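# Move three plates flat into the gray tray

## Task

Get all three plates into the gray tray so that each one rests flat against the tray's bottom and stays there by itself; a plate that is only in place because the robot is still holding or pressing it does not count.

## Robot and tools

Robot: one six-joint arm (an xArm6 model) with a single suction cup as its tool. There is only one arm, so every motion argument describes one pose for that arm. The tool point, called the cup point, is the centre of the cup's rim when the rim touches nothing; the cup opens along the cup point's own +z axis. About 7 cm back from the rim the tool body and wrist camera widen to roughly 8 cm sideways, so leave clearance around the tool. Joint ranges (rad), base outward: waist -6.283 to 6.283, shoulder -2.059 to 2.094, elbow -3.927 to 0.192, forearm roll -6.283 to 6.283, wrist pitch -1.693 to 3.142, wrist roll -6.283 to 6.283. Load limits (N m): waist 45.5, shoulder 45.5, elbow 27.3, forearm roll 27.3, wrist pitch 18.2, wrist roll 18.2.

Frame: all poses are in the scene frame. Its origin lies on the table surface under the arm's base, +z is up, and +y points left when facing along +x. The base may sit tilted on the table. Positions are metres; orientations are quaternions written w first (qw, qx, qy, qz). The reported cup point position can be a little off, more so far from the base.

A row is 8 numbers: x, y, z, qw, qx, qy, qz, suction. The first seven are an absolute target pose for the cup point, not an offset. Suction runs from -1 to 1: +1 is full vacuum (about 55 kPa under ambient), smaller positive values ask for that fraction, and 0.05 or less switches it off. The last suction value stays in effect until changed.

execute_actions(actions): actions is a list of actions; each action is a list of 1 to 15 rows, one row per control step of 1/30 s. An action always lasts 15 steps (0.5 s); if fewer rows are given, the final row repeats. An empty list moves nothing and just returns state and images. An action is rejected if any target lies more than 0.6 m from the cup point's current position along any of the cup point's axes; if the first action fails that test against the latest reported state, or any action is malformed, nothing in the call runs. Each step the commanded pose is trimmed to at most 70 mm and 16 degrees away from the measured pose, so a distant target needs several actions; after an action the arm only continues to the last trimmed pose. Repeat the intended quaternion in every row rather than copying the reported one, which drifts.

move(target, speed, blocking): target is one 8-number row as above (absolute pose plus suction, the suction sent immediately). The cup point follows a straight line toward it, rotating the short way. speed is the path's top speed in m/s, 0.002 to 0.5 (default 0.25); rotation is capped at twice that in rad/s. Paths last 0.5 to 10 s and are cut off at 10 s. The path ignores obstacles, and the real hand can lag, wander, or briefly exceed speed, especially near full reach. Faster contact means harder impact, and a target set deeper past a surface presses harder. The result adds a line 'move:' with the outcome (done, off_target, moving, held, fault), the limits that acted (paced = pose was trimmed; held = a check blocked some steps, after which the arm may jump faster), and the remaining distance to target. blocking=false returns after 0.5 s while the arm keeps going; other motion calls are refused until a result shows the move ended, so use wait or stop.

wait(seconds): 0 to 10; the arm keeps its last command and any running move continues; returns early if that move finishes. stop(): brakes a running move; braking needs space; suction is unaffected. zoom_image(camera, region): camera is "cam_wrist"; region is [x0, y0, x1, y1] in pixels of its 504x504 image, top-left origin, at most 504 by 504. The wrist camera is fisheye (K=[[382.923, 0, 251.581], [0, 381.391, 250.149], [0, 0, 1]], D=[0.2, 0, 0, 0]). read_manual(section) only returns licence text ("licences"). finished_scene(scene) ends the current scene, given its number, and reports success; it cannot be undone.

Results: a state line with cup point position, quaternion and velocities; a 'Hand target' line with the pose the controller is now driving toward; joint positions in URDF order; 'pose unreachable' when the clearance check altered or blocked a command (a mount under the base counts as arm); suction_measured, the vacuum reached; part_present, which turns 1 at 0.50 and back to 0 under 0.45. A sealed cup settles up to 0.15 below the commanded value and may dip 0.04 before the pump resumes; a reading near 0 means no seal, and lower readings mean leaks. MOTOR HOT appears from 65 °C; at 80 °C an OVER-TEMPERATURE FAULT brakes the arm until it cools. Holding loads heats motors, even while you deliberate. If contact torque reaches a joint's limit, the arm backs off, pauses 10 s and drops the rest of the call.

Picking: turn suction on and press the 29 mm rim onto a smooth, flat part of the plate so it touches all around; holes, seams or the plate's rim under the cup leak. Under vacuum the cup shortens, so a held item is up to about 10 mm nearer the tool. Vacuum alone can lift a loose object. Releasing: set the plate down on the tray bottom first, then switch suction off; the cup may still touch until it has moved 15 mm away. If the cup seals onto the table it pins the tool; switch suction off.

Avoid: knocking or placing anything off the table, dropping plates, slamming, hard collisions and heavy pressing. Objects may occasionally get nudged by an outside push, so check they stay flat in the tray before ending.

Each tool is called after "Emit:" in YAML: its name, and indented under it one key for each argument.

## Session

Emit:
execute_actions:
  actions: []

Scene clock: 0.00 s.
end_effector_position=(+0.4004, +0.0094, +0.3275) suction_measured=0.01 part_present=0 end_effector_quat_wxyz=(+0.002, -0.012, +1.000, -0.001) end_effector_velocity=(-0.000, -0.000, -0.000) end_effector_angular_velocity=(+0.001, +0.001, -0.000)
Joint positions: [-0.003 -0.267 -0.929 -0.     1.193  2.356]
Joint velocities: [-0.001 -0.    -0.     0.001  0.001 -0.001]
Hand target: +0.400, +0.009, +0.328; +0.002, -0.012, +1.000, -0.001

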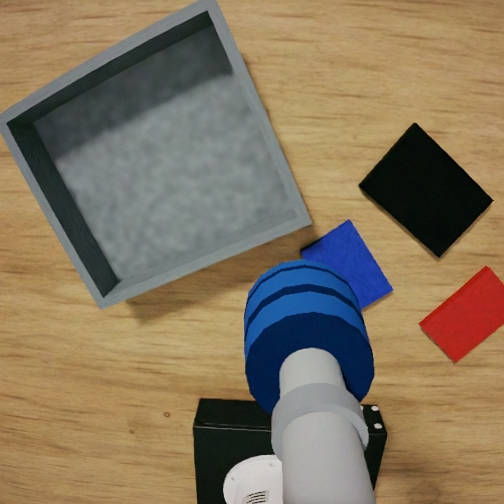

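Emit:
move:
  target: [0.383,-0.157,0.06,0,0,1,0,0]
  speed: 0.3

Scene clock: 7.40 s.
end_effector_position=(+0.3830, -0.1572, +0.0602) suction_measured=0.01 part_present=0 end_effector_quat_wxyz=(+0.000, -0.000, +1.000, -0.001) end_effector_velocity=(+0.000, -0.001, -0.002) end_effector_angular_velocity=(+0.002, +0.002, -0.001)
Joint positions: [-0.415  0.304 -0.693  0.001  0.389  1.966]
Joint velocities: [-0.001  0.009 -0.005  0.002 -0.001 -0.002]
Hand target: +0.383, -0.157, +0.060; -0.000, -0.000, +1.000, -0.001
Off the commanded pose: 0.000 m, 0 deg.
move: done

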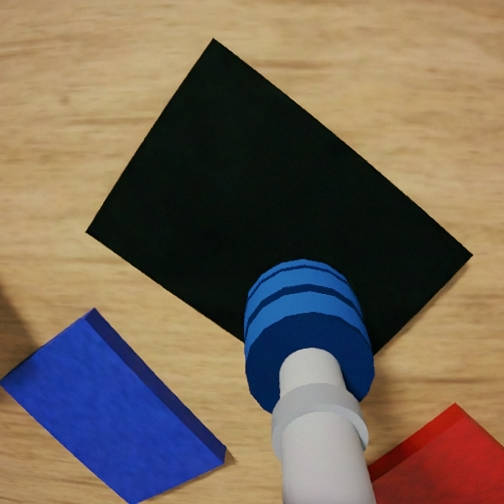

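Emit:
move:
  target: [0.389,-0.151,0.005,0,0,1,0,1]
  speed: 0.05

Emit:
move:
  target: [0.389,-0.151,0.12,0,0,1,0,1]
  speed: 0.15

Emit:
move:
  target: [0.393,0.186,0.12,0,0.259,0.966,0,1]
  speed: 0.3

Emit:
move:
  target: [0.393,0.186,0.06,0,0.259,0.966,0,1]
  speed: 0.1

Scene clock: 13.80 s.
end_effector_position=(+0.3890, -0.1510, +0.0052) suction_measured=0.54 part_present=1 end_effector_quat_wxyz=(-0.000, -0.000, +1.000, +0.000) end_effector_velocity=(+0.001, -0.001, -0.003) end_effector_angular_velocity=(-0.000, -0.001, -0.002)
Joint positions: [-0.396  0.491 -0.742  0.006  0.251  1.98 ]
Joint velocities: [-0.001  0.01  -0.005  0.001 -0.006  0.   ]
Hand target: +0.389, -0.151, +0.005; +0.000, -0.000, +1.000, +0.000
Off the commanded pose: 0.000 m, 0 deg.
move: done

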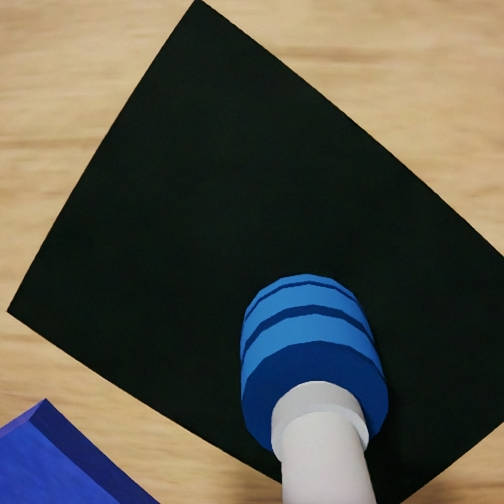

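Scene clock: 15.13 s.
end_effector_position=(+0.3886, -0.1509, +0.1196) suction_measured=1.00 part_present=1 end_effector_quat_wxyz=(-0.000, +0.000, +1.000, +0.000) end_effector_velocity=(+0.001, -0.000, +0.004) end_effector_angular_velocity=(-0.001, -0.003, +0.000)
Joint positions: [-0.397  0.136 -0.704  0.002  0.568  1.983]
Joint velocities: [ 0.001 -0.009 -0.001  0.     0.007  0.   ]
Hand target: +0.389, -0.151, +0.120; -0.000, +0.000, +1.000, -0.000
Off the commanded pose: 0.001 m, 0 deg.
move: done

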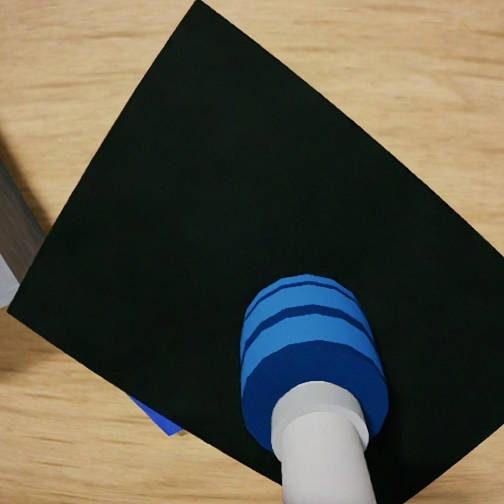

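Scene clock: 16.97 s.
end_effector_position=(+0.3940, +0.1863, +0.1201) suction_measured=0.99 part_present=1 end_effector_quat_wxyz=(-0.000, +0.259, +0.966, +0.002) end_effector_velocity=(+0.001, +0.002, -0.000) end_effector_angular_velocity=(-0.012, +0.002, -0.006)
Joint positions: [ 0.414  0.184 -0.772  0.008  0.586  3.313]
Joint velocities: [ 0.007  0.009 -0.013 -0.019  0.011  0.029]
Hand target: +0.394, +0.187, +0.120; -0.000, +0.259, +0.966, +0.001
Off the commanded pose: 0.001 m, 0 deg.
move: done

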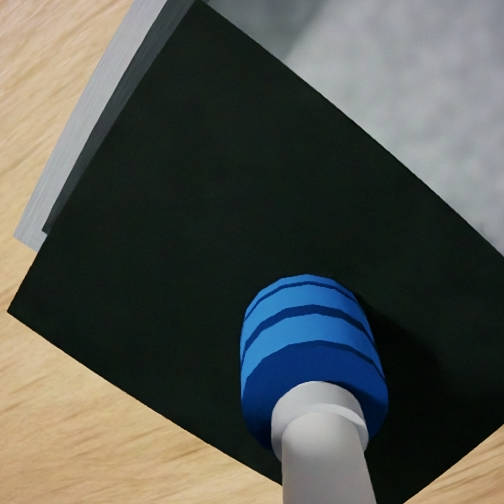

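Scene clock: 18.07 s.
end_effector_position=(+0.3932, +0.1861, +0.0604) suction_measured=1.00 part_present=1 end_effector_quat_wxyz=(+0.000, +0.259, +0.966, +0.000) end_effector_velocity=(-0.000, -0.000, -0.003) end_effector_angular_velocity=(-0.001, +0.002, +0.001)
Joint positions: [ 0.416  0.349 -0.772  0.003  0.421  3.319]
Joint velocities: [ 0.     0.009 -0.002 -0.    -0.005 -0.001]
Hand target: +0.393, +0.186, +0.060; -0.000, +0.259, +0.966, +0.000
Off the commanded pose: 0.000 m, 0 deg.
move: done

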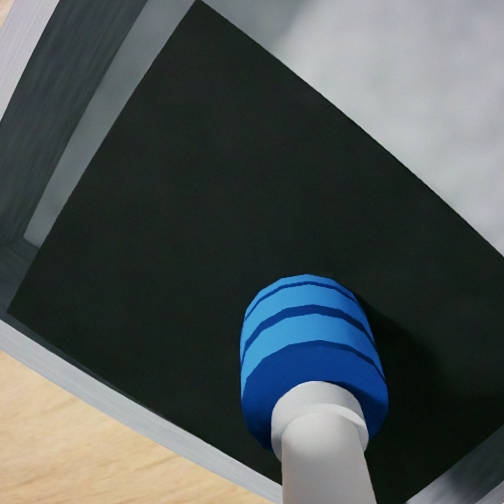

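Emit:
move:
  target: [0.404,0.191,0.02,0,0.259,0.966,0,1]
  speed: 0.04

Scene clock: 21.90 s.
end_effector_position=(+0.4041, +0.1910, +0.0203) suction_measured=0.98 part_present=1 end_effector_quat_wxyz=(+0.000, +0.259, +0.966, +0.000) end_effector_velocity=(+0.001, +0.000, -0.002) end_effector_angular_velocity=(+0.000, -0.001, -0.001)
Joint positions: [ 0.416  0.496 -0.839  0.004  0.343  3.318]
Joint velocities: [-0.001  0.007 -0.004 -0.    -0.004 -0.   ]
Hand target: +0.404, +0.191, +0.020; -0.000, +0.259, +0.966, +0.000
Off the commanded pose: 0.000 m, 0 deg.
move: done

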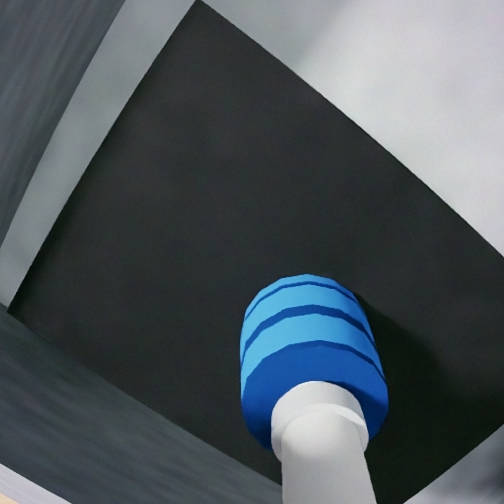

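Emit:
move:
  target: [0.404,0.191,0.006,0,0.259,0.966,0,1]
  speed: 0.02

Emit:
execute_actions:
  actions:
    - [[0.404,0.191,0.006,0,0.259,0.966,0,0]]

Emit:
move:
  target: [0.39,0.12,0.25,0,0,1,0,0]

Emit:
move:
  target: [0.26,-0.22,0.08,0,0,1,0,0]
  speed: 0.3

Scene clock: 26.50 s.
end_effector_position=(+0.4040, +0.1910, +0.0063) suction_measured=0.98 part_present=1 end_effector_quat_wxyz=(-0.000, +0.259, +0.966, +0.000) end_effector_velocity=(+0.001, +0.000, -0.002) end_effector_angular_velocity=(+0.002, -0.003, -0.001)
Joint positions: [ 0.416  0.539 -0.851  0.004  0.311  3.318]
Joint velocities: [-0.001  0.007 -0.003  0.    -0.007  0.   ]
Hand target: +0.404, +0.191, +0.006; -0.000, +0.259, +0.966, +0.000
Off the commanded pose: 0.000 m, 0 deg.
move: done

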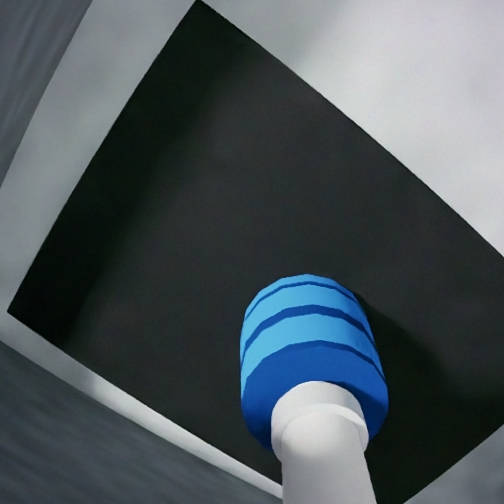

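Scene clock: 27.00 s.
end_effector_position=(+0.4047, +0.1913, +0.0065) suction_measured=0.01 part_present=0 end_effector_quat_wxyz=(+0.001, +0.259, +0.966, +0.001) end_effector_velocity=(-0.002, -0.000, -0.002) end_effector_angular_velocity=(-0.002, +0.004, +0.000)
Joint positions: [ 0.416  0.539 -0.852  0.004  0.31   3.318]
Joint velocities: [ 0.001  0.003  0.002  0.001  0.    -0.   ]
Hand target: +0.404, +0.191, +0.006; +0.000, +0.259, +0.966, +0.000
Off the commanded pose: 0.001 m, 0 deg.

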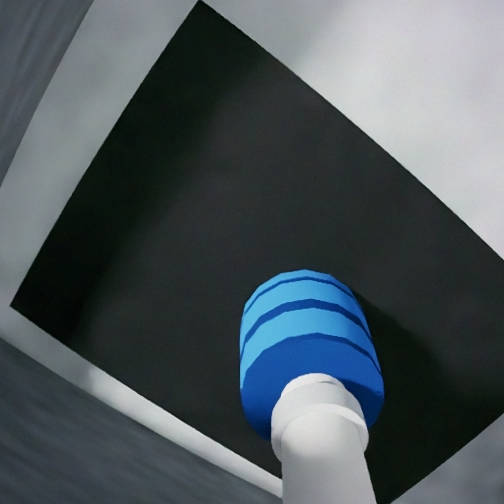

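Scene clock: 28.73 s.
end_effector_position=(+0.3892, +0.1197, +0.2496) suction_measured=0.01 part_present=0 end_effector_quat_wxyz=(-0.000, +0.000, +1.000, -0.000) end_effector_velocity=(+0.001, -0.001, +0.003) end_effector_angular_velocity=(+0.002, -0.001, +0.000)
Joint positions: [ 0.272 -0.167 -0.797  0.001  0.964  2.654]
Joint velocities: [-0.004 -0.005 -0.005  0.002  0.008 -0.005]
Hand target: +0.389, +0.120, +0.250; +0.000, +0.000, +1.000, -0.000
Off the commanded pose: 0.001 m, 0 deg.
move: done

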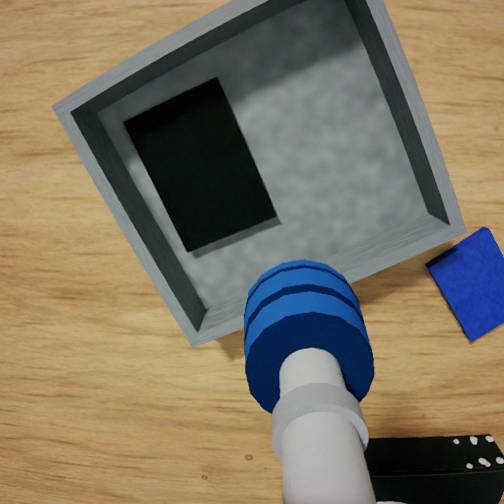

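Scene clock: 30.87 s.
end_effector_position=(+0.2590, -0.2202, +0.0800) suction_measured=0.01 part_present=0 end_effector_quat_wxyz=(-0.000, -0.000, +1.000, -0.002) end_effector_velocity=(+0.000, -0.001, -0.002) end_effector_angular_velocity=(+0.004, -0.001, -0.001)
Joint positions: [-0.73   0.06  -0.421 -0.005  0.36   1.656]
Joint velocities: [-0.003  0.01  -0.005  0.01  -0.003 -0.011]
Hand target: +0.259, -0.220, +0.080; -0.000, -0.000, +1.000, -0.001
Off the commanded pose: 0.001 m, 0 deg.
move: done; limits=paced

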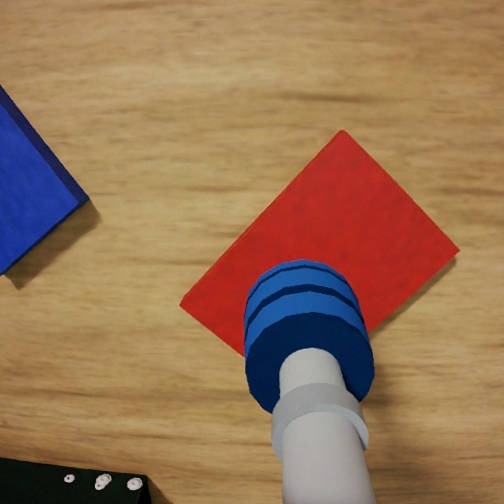

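Emit:
move:
  target: [0.247,-0.233,0.006,0,0,1,0,1]
  speed: 0.06

Emit:
move:
  target: [0.247,-0.233,0.12,0,0,1,0,1]
  speed: 0.15

Emit:
move:
  target: [0.474,0.10,0.12,0,0.2,0.98,0,1]
  speed: 0.3

Emit:
move:
  target: [0.474,0.10,0.05,0,0.2,0.98,0,1]
  speed: 0.1

Scene clock: 40.43 s.
end_effector_position=(+0.2471, -0.2330, +0.0062) suction_measured=0.54 part_present=1 end_effector_quat_wxyz=(-0.000, -0.000, +1.000, -0.000) end_effector_velocity=(+0.001, -0.001, -0.002) end_effector_angular_velocity=(-0.001, -0.003, +0.001)
Joint positions: [-0.781  0.365 -0.468  0.009  0.103  1.593]
Joint velocities: [ 0.001  0.009 -0.005  0.011 -0.007 -0.011]
Hand target: +0.247, -0.233, +0.006; -0.000, -0.000, +1.000, -0.000
Off the commanded pose: 0.000 m, 0 deg.
move: done

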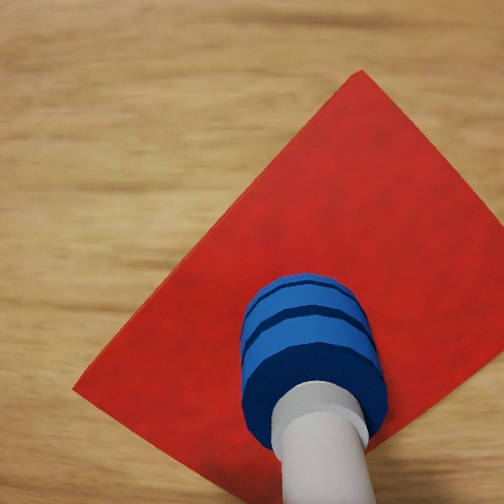

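Scene clock: 41.80 s.
end_effector_position=(+0.2467, -0.2328, +0.1197) suction_measured=1.00 part_present=1 end_effector_quat_wxyz=(-0.000, +0.000, +1.000, +0.000) end_effector_velocity=(+0.000, -0.000, +0.003) end_effector_angular_velocity=(-0.001, -0.001, -0.001)
Joint positions: [-0.783 -0.088 -0.424  0.002  0.513  1.598]
Joint velocities: [-0.001 -0.009 -0.001 -0.     0.008  0.   ]
Hand target: +0.247, -0.233, +0.120; -0.000, +0.000, +1.000, -0.000
Off the commanded pose: 0.000 m, 0 deg.
move: done

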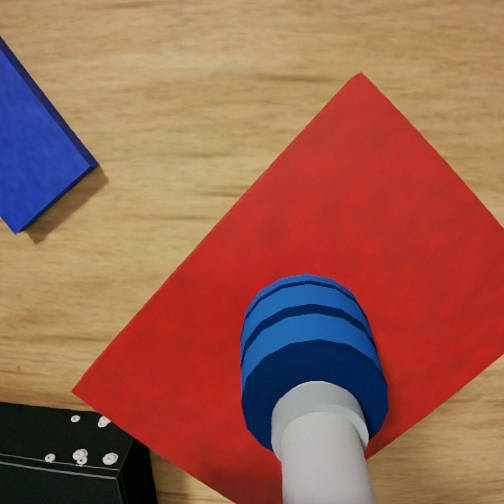

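Scene clock: 43.87 s.
end_effector_position=(+0.4751, +0.0998, +0.1203) suction_measured=0.96 part_present=1 end_effector_quat_wxyz=(+0.000, +0.200, +0.980, +0.002) end_effector_velocity=(+0.002, +0.001, -0.001) end_effector_angular_velocity=(-0.005, +0.005, -0.001)
Joint positions: [ 0.18   0.317 -0.969  0.007  0.649  2.959]
Joint velocities: [ 0.003  0.009 -0.013 -0.006  0.011  0.009]
Hand target: +0.475, +0.100, +0.120; +0.000, +0.200, +0.980, +0.001
Off the commanded pose: 0.001 m, 0 deg.
move: done; limits=paced

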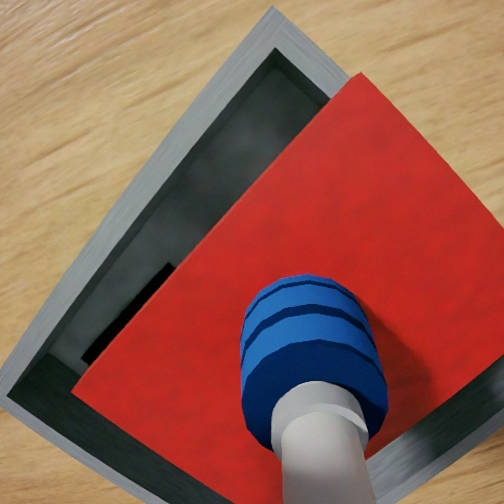

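Scene clock: 45.07 s.
end_effector_position=(+0.4743, +0.1001, +0.0504) suction_measured=0.98 part_present=1 end_effector_quat_wxyz=(+0.000, +0.200, +0.980, +0.000) end_effector_velocity=(-0.001, -0.000, -0.004) end_effector_angular_velocity=(-0.001, +0.003, -0.001)
Joint positions: [ 0.182  0.489 -0.972  0.003  0.481  2.964]
Joint velocities: [-0.     0.009 -0.002 -0.    -0.005  0.   ]
Hand target: +0.474, +0.100, +0.050; -0.000, +0.200, +0.980, +0.000
Off the commanded pose: 0.001 m, 0 deg.
move: done

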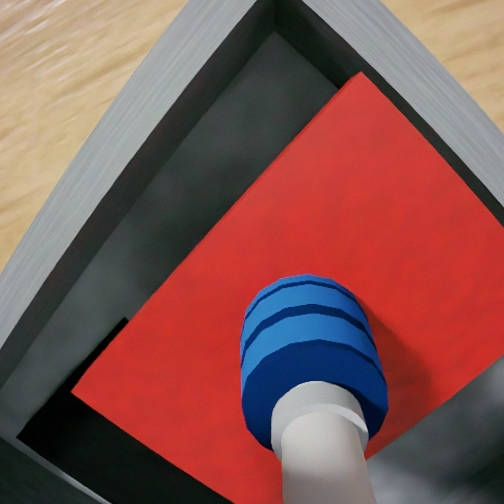

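Emit:
move:
  target: [0.478,0.106,0.02,0,0.175,0.985,0,1]
  speed: 0.04

Scene clock: 51.00 s.
end_effector_position=(+0.4781, +0.1060, +0.0203) suction_measured=1.00 part_present=1 end_effector_quat_wxyz=(+0.000, +0.175, +0.985, +0.000) end_effector_velocity=(+0.001, +0.000, -0.002) end_effector_angular_velocity=(+0.000, -0.001, +0.004)
Joint positions: [ 0.192  0.583 -1.009  0.003  0.426  2.923]
Joint velocities: [ 0.     0.007 -0.005  0.    -0.004 -0.004]
Hand target: +0.478, +0.106, +0.020; -0.000, +0.175, +0.985, +0.000
Off the commanded pose: 0.000 m, 0 deg.
move: done

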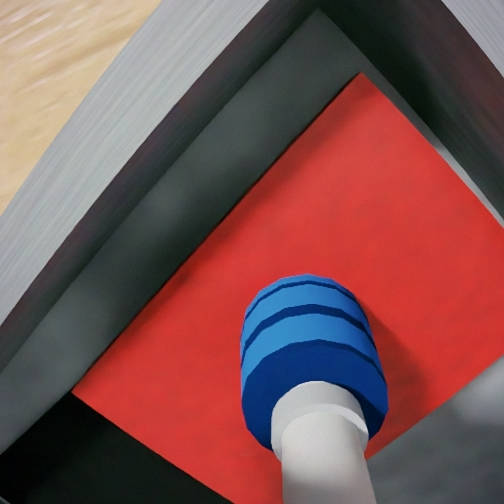

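Emit:
move:
  target: [0.479,0.104,0.009,0,0.175,0.985,0,1]
  speed: 0.02

Scene clock: 54.67 s.
end_effector_position=(+0.4790, +0.1040, +0.0092) suction_measured=0.99 part_present=1 end_effector_quat_wxyz=(+0.000, +0.175, +0.985, -0.000) end_effector_velocity=(+0.002, +0.000, -0.000) end_effector_angular_velocity=(+0.001, -0.004, +0.001)
Joint positions: [ 0.188  0.615 -1.02   0.003  0.405  2.919]
Joint velocities: [-0.     0.003 -0.004 -0.001 -0.004 -0.001]
Hand target: +0.479, +0.104, +0.009; +0.000, +0.175, +0.985, -0.000
Off the commanded pose: 0.000 m, 0 deg.
move: done

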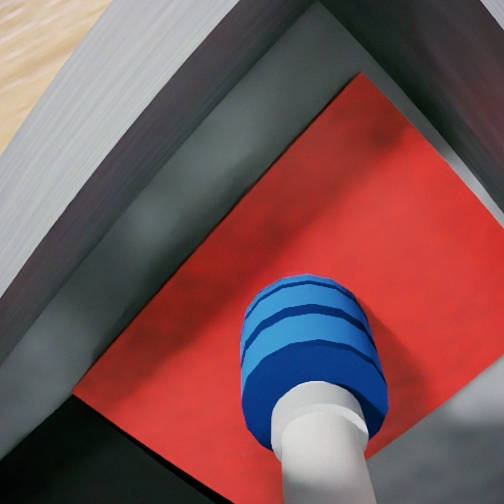

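Emit:
move:
  target: [0.4806,0.1003,0.0075,0,0.175,0.985,0,1]
  speed: 0.015

Emit:
execute_actions:
  actions:
    - [[0.4806,0.1003,0.007,0,0.175,0.985,0,0]]

Emit:
move:
  target: [0.40,0.10,0.17,0,0,1,0,0]

Emit:
move:
  target: [0.31,-0.075,0.08,0,0,1,0,0]

Scene clock: 65.23 s.
end_effector_position=(+0.4805, +0.1005, +0.0076) suction_measured=0.96 part_present=1 end_effector_quat_wxyz=(-0.000, +0.175, +0.985, -0.000) end_effector_velocity=(+0.001, -0.001, +0.000) end_effector_angular_velocity=(+0.001, -0.002, +0.002)
Joint positions: [ 0.18   0.621 -1.025  0.003  0.403  2.911]
Joint velocities: [-0.002  0.001 -0.002  0.    -0.    -0.004]
Hand target: +0.481, +0.100, +0.008; +0.000, +0.175, +0.985, -0.000
Off the commanded pose: 0.000 m, 0 deg.
move: done

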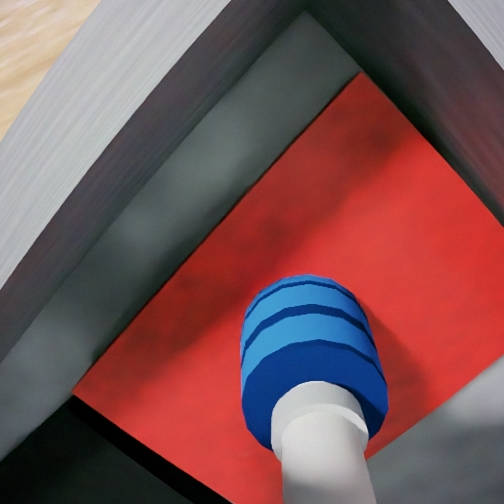

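Scene clock: 65.73 s.
end_effector_position=(+0.4812, +0.1004, +0.0075) suction_measured=0.01 part_present=0 end_effector_quat_wxyz=(+0.001, +0.175, +0.985, +0.000) end_effector_velocity=(-0.003, -0.000, -0.002) end_effector_angular_velocity=(-0.001, +0.008, -0.001)
Joint positions: [ 0.18   0.622 -1.026  0.003  0.402  2.91 ]
Joint velocities: [0.001 0.003 0.003 0.001 0.002 0.001]
Hand target: +0.481, +0.100, +0.007; +0.000, +0.175, +0.985, -0.000
Off the commanded pose: 0.001 m, 0 deg.

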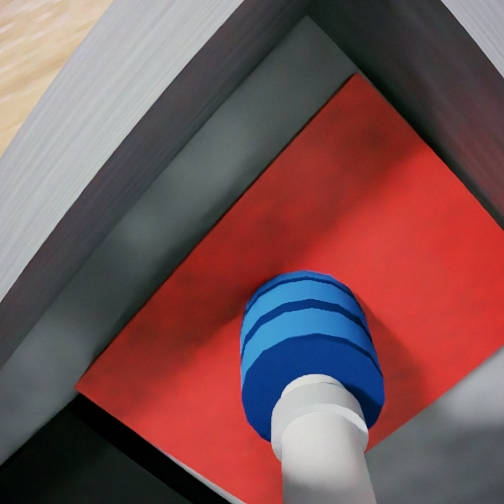

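Scene clock: 67.20 s.
end_effector_position=(+0.3997, +0.1002, +0.1696) suction_measured=0.01 part_present=0 end_effector_quat_wxyz=(-0.000, +0.000, +1.000, -0.000) end_effector_velocity=(-0.001, -0.000, +0.002) end_effector_angular_velocity=(+0.000, -0.001, -0.001)
Joint positions: [ 0.219 -0.004 -0.714  0.002  0.718  2.6  ]
Joint velocities: [ 0.    -0.008  0.001 -0.     0.006  0.001]
Hand target: +0.400, +0.100, +0.170; +0.000, +0.000, +1.000, +0.000
Off the commanded pose: 0.001 m, 0 deg.
move: done

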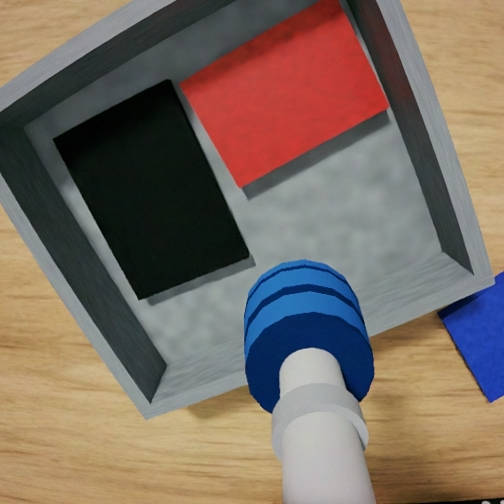

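Scene clock: 68.73 s.
end_effector_position=(+0.3097, -0.0749, +0.0800) suction_measured=0.01 part_present=0 end_effector_quat_wxyz=(-0.000, -0.000, +1.000, -0.001) end_effector_velocity=(-0.000, -0.002, -0.001) end_effector_angular_velocity=(+0.005, -0.002, -0.001)
Joint positions: [-0.263  0.003 -0.346 -0.002  0.342  2.12 ]
Joint velocities: [-0.006  0.006 -0.001  0.017 -0.006 -0.022]
Hand target: +0.310, -0.075, +0.080; -0.000, -0.000, +1.000, -0.001
Off the commanded pose: 0.000 m, 0 deg.
move: done

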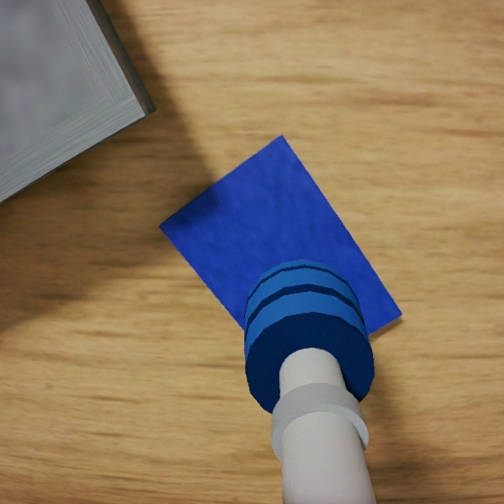

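Emit:
move:
  target: [0.299,-0.071,0.006,0,0,1,0,1]
  speed: 0.06

Emit:
move:
  target: [0.299,-0.071,0.12,0,0,1,0,1]
  speed: 0.15

Emit:
move:
  target: [0.394,0.065,0.12,0,-0.643,0.766,0,1]
  speed: 0.3

Emit:
move:
  target: [0.394,0.065,0.045,0,-0.643,0.766,0,1]
  speed: 0.1

Scene clock: 76.17 s.
end_effector_position=(+0.2992, -0.0710, +0.0062) suction_measured=0.54 part_present=1 end_effector_quat_wxyz=(-0.000, -0.000, +1.000, -0.000) end_effector_velocity=(-0.000, -0.001, -0.003) end_effector_angular_velocity=(+0.001, -0.000, -0.003)
Joint positions: [-0.254  0.32  -0.36   0.022  0.04   2.107]
Joint velocities: [ 0.004  0.014 -0.004  0.027 -0.009 -0.02 ]
Hand target: +0.299, -0.071, +0.006; -0.000, -0.000, +1.000, -0.000
Off the commanded pose: 0.000 m, 0 deg.
move: done

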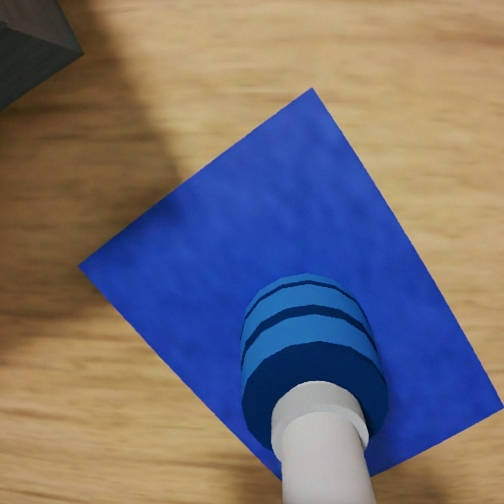

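Scene clock: 77.57 s.
end_effector_position=(+0.2987, -0.0710, +0.1197) suction_measured=0.99 part_present=1 end_effector_quat_wxyz=(-0.000, +0.000, +1.000, -0.000) end_effector_velocity=(-0.000, +0.000, +0.002) end_effector_angular_velocity=(+0.001, +0.001, -0.002)
Joint positions: [-0.26  -0.196 -0.311  0.003  0.507  2.12 ]
Joint velocities: [ 0.    -0.009 -0.001  0.001  0.011  0.001]
Hand target: +0.299, -0.071, +0.120; -0.000, +0.000, +1.000, -0.000
Off the commanded pose: 0.000 m, 0 deg.
move: done

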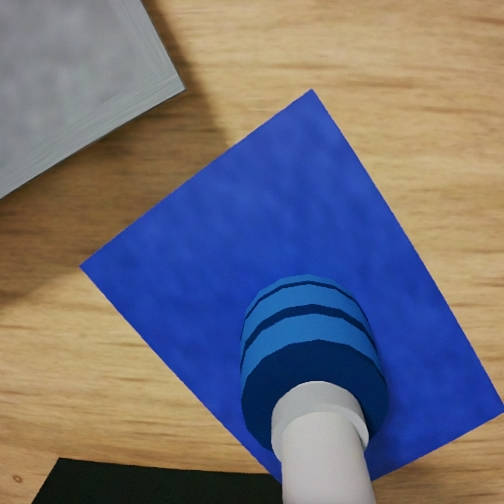

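Scene clock: 80.47 s.
end_effector_position=(+0.3944, +0.0649, +0.1202) suction_measured=0.99 part_present=1 end_effector_quat_wxyz=(+0.000, -0.643, +0.766, +0.000) end_effector_velocity=(+0.001, +0.001, -0.001) end_effector_angular_velocity=(+0.003, +0.003, +0.012)
Joint positions: [ 0.136  0.086 -0.638  0.004  0.552  1.119]
Joint velocities: [ 0.001  0.006 -0.005  0.006  0.001 -0.016]
Hand target: +0.394, +0.065, +0.120; +0.000, -0.643, +0.766, +0.000
Off the commanded pose: 0.000 m, 0 deg.
move: done

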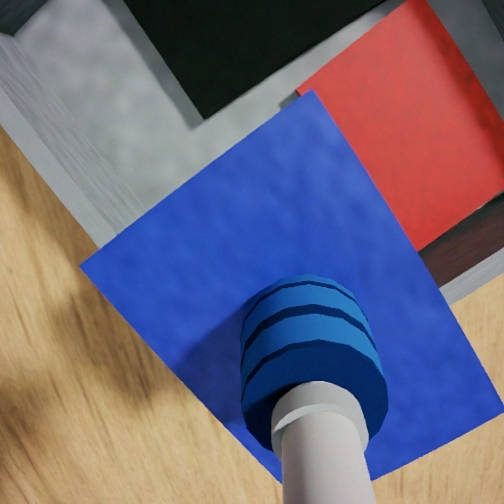

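Scene clock: 81.73 s.
end_effector_position=(+0.3942, +0.0651, +0.0453) suction_measured=0.98 part_present=1 end_effector_quat_wxyz=(+0.000, -0.643, +0.766, -0.000) end_effector_velocity=(-0.001, -0.000, -0.003) end_effector_angular_velocity=(-0.000, +0.004, +0.001)
Joint positions: [ 0.138  0.321 -0.646  0.005  0.324  1.119]
Joint velocities: [-0.     0.009 -0.002  0.001 -0.003 -0.002]
Hand target: +0.394, +0.065, +0.045; +0.000, -0.643, +0.766, +0.000
Off the commanded pose: 0.000 m, 0 deg.
move: done

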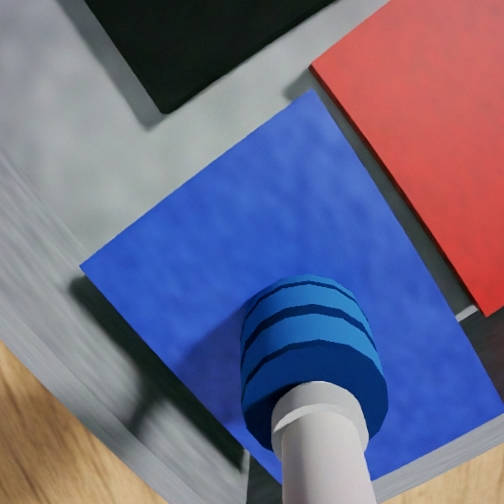

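Near the +b wall; shift -b 12mm first.

Emit:
move:
  target: [0.389,0.076,0.045,0,-0.643,0.766,0,1]
  speed: 0.04

Emit:
move:
  target: [0.389,0.076,0.012,0,-0.643,0.766,0,1]
  speed: 0.04

Scene clock: 85.27 s.
end_effector_position=(+0.3891, +0.0758, +0.0450) suction_measured=0.98 part_present=1 end_effector_quat_wxyz=(+0.000, -0.643, +0.766, +0.000) end_effector_velocity=(+0.000, +0.001, +0.001) end_effector_angular_velocity=(+0.000, -0.003, -0.004)
Joint positions: [ 0.166  0.316 -0.635  0.005  0.319  1.148]
Joint velocities: [ 0.004 -0.004  0.002 -0.001 -0.001  0.008]
Hand target: +0.389, +0.076, +0.045; +0.000, -0.643, +0.766, +0.000
Off the commanded pose: 0.000 m, 0 deg.
move: done

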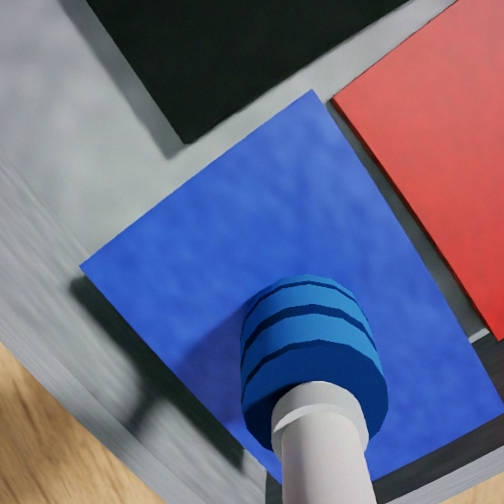

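Scene clock: 86.47 s.
end_effector_position=(+0.3891, +0.0760, +0.0123) suction_measured=0.98 part_present=1 end_effector_quat_wxyz=(+0.000, -0.643, +0.766, -0.000) end_effector_velocity=(+0.000, -0.000, -0.003) end_effector_angular_velocity=(+0.000, -0.001, -0.000)
Joint positions: [ 0.167  0.43  -0.659  0.006  0.228  1.147]
Joint velocities: [-0.     0.011 -0.003  0.    -0.009 -0.001]
Hand target: +0.389, +0.076, +0.012; +0.000, -0.643, +0.766, +0.000
Off the commanded pose: 0.000 m, 0 deg.
move: done

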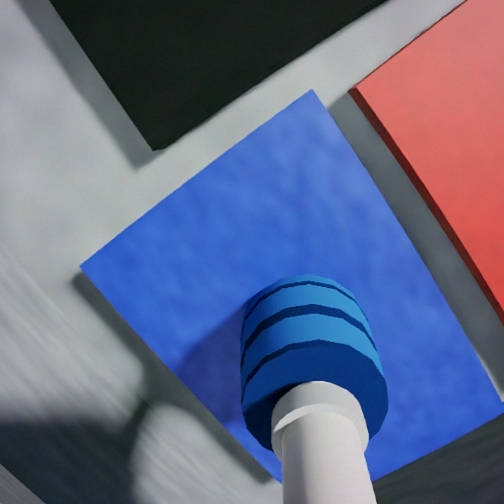

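Emit:
move:
  target: [0.390,0.0735,0.0065,0,-0.643,0.766,0,1]
  speed: 0.015

Emit:
execute_actions:
  actions:
    - [[0.390,0.0735,0.0065,0,-0.643,0.766,0,0]]

Emit:
move:
  target: [0.39,0.03,0.18,0,-0.643,0.766,0,0]

Scene clock: 92.60 s.
end_effector_position=(+0.3899, +0.0736, +0.0067) suction_measured=1.00 part_present=1 end_effector_quat_wxyz=(-0.000, -0.643, +0.766, +0.000) end_effector_velocity=(+0.000, -0.001, -0.002) end_effector_angular_velocity=(+0.000, +0.001, -0.001)
Joint positions: [ 0.161  0.45  -0.665  0.006  0.214  1.141]
Joint velocities: [-0.002  0.009 -0.003  0.001 -0.004 -0.003]
Hand target: +0.390, +0.073, +0.006; -0.000, -0.643, +0.766, -0.000
Off the commanded pose: 0.000 m, 0 deg.
move: done

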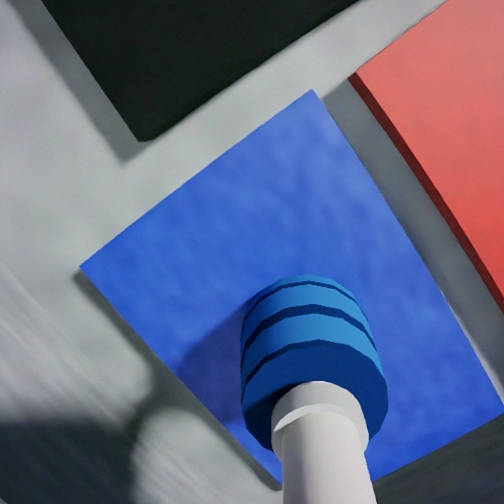

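Scene clock: 93.10 s.
end_effector_position=(+0.3906, +0.0736, +0.0069) suction_measured=0.01 part_present=0 end_effector_quat_wxyz=(+0.001, -0.643, +0.766, -0.000) end_effector_velocity=(-0.002, -0.000, -0.001) end_effector_angular_velocity=(-0.001, +0.004, -0.001)
Joint positions: [ 0.161  0.451 -0.666  0.006  0.213  1.14 ]
Joint velocities: [-0.     0.003  0.001  0.    -0.001  0.001]
Hand target: +0.390, +0.073, +0.007; -0.000, -0.643, +0.766, -0.000
Off the commanded pose: 0.001 m, 0 deg.

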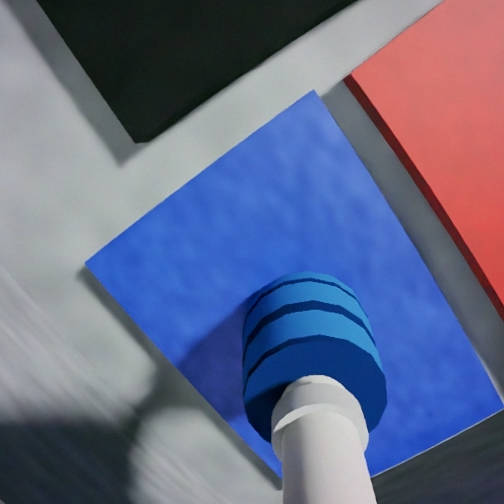

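Scene clock: 94.53 s.
end_effector_position=(+0.3894, +0.0298, +0.1797) suction_measured=0.01 part_present=0 end_effector_quat_wxyz=(-0.000, -0.643, +0.766, -0.000) end_effector_velocity=(+0.001, +0.000, +0.003) end_effector_angular_velocity=(+0.001, -0.004, +0.002)
Joint positions: [ 0.05  -0.095 -0.645  0.001  0.741  1.034]
Joint velocities: [ 0.001 -0.007 -0.002  0.     0.005 -0.001]
Hand target: +0.390, +0.030, +0.180; -0.000, -0.643, +0.766, -0.000
Off the commanded pose: 0.001 m, 0 deg.
move: done

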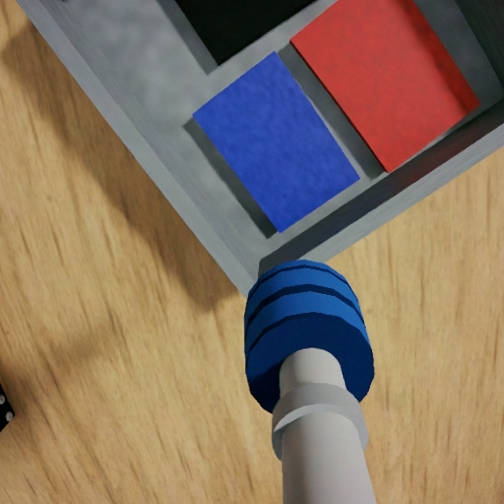

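Emit:
finished_scene:
  scene: 2

The scene is finished: the task was done.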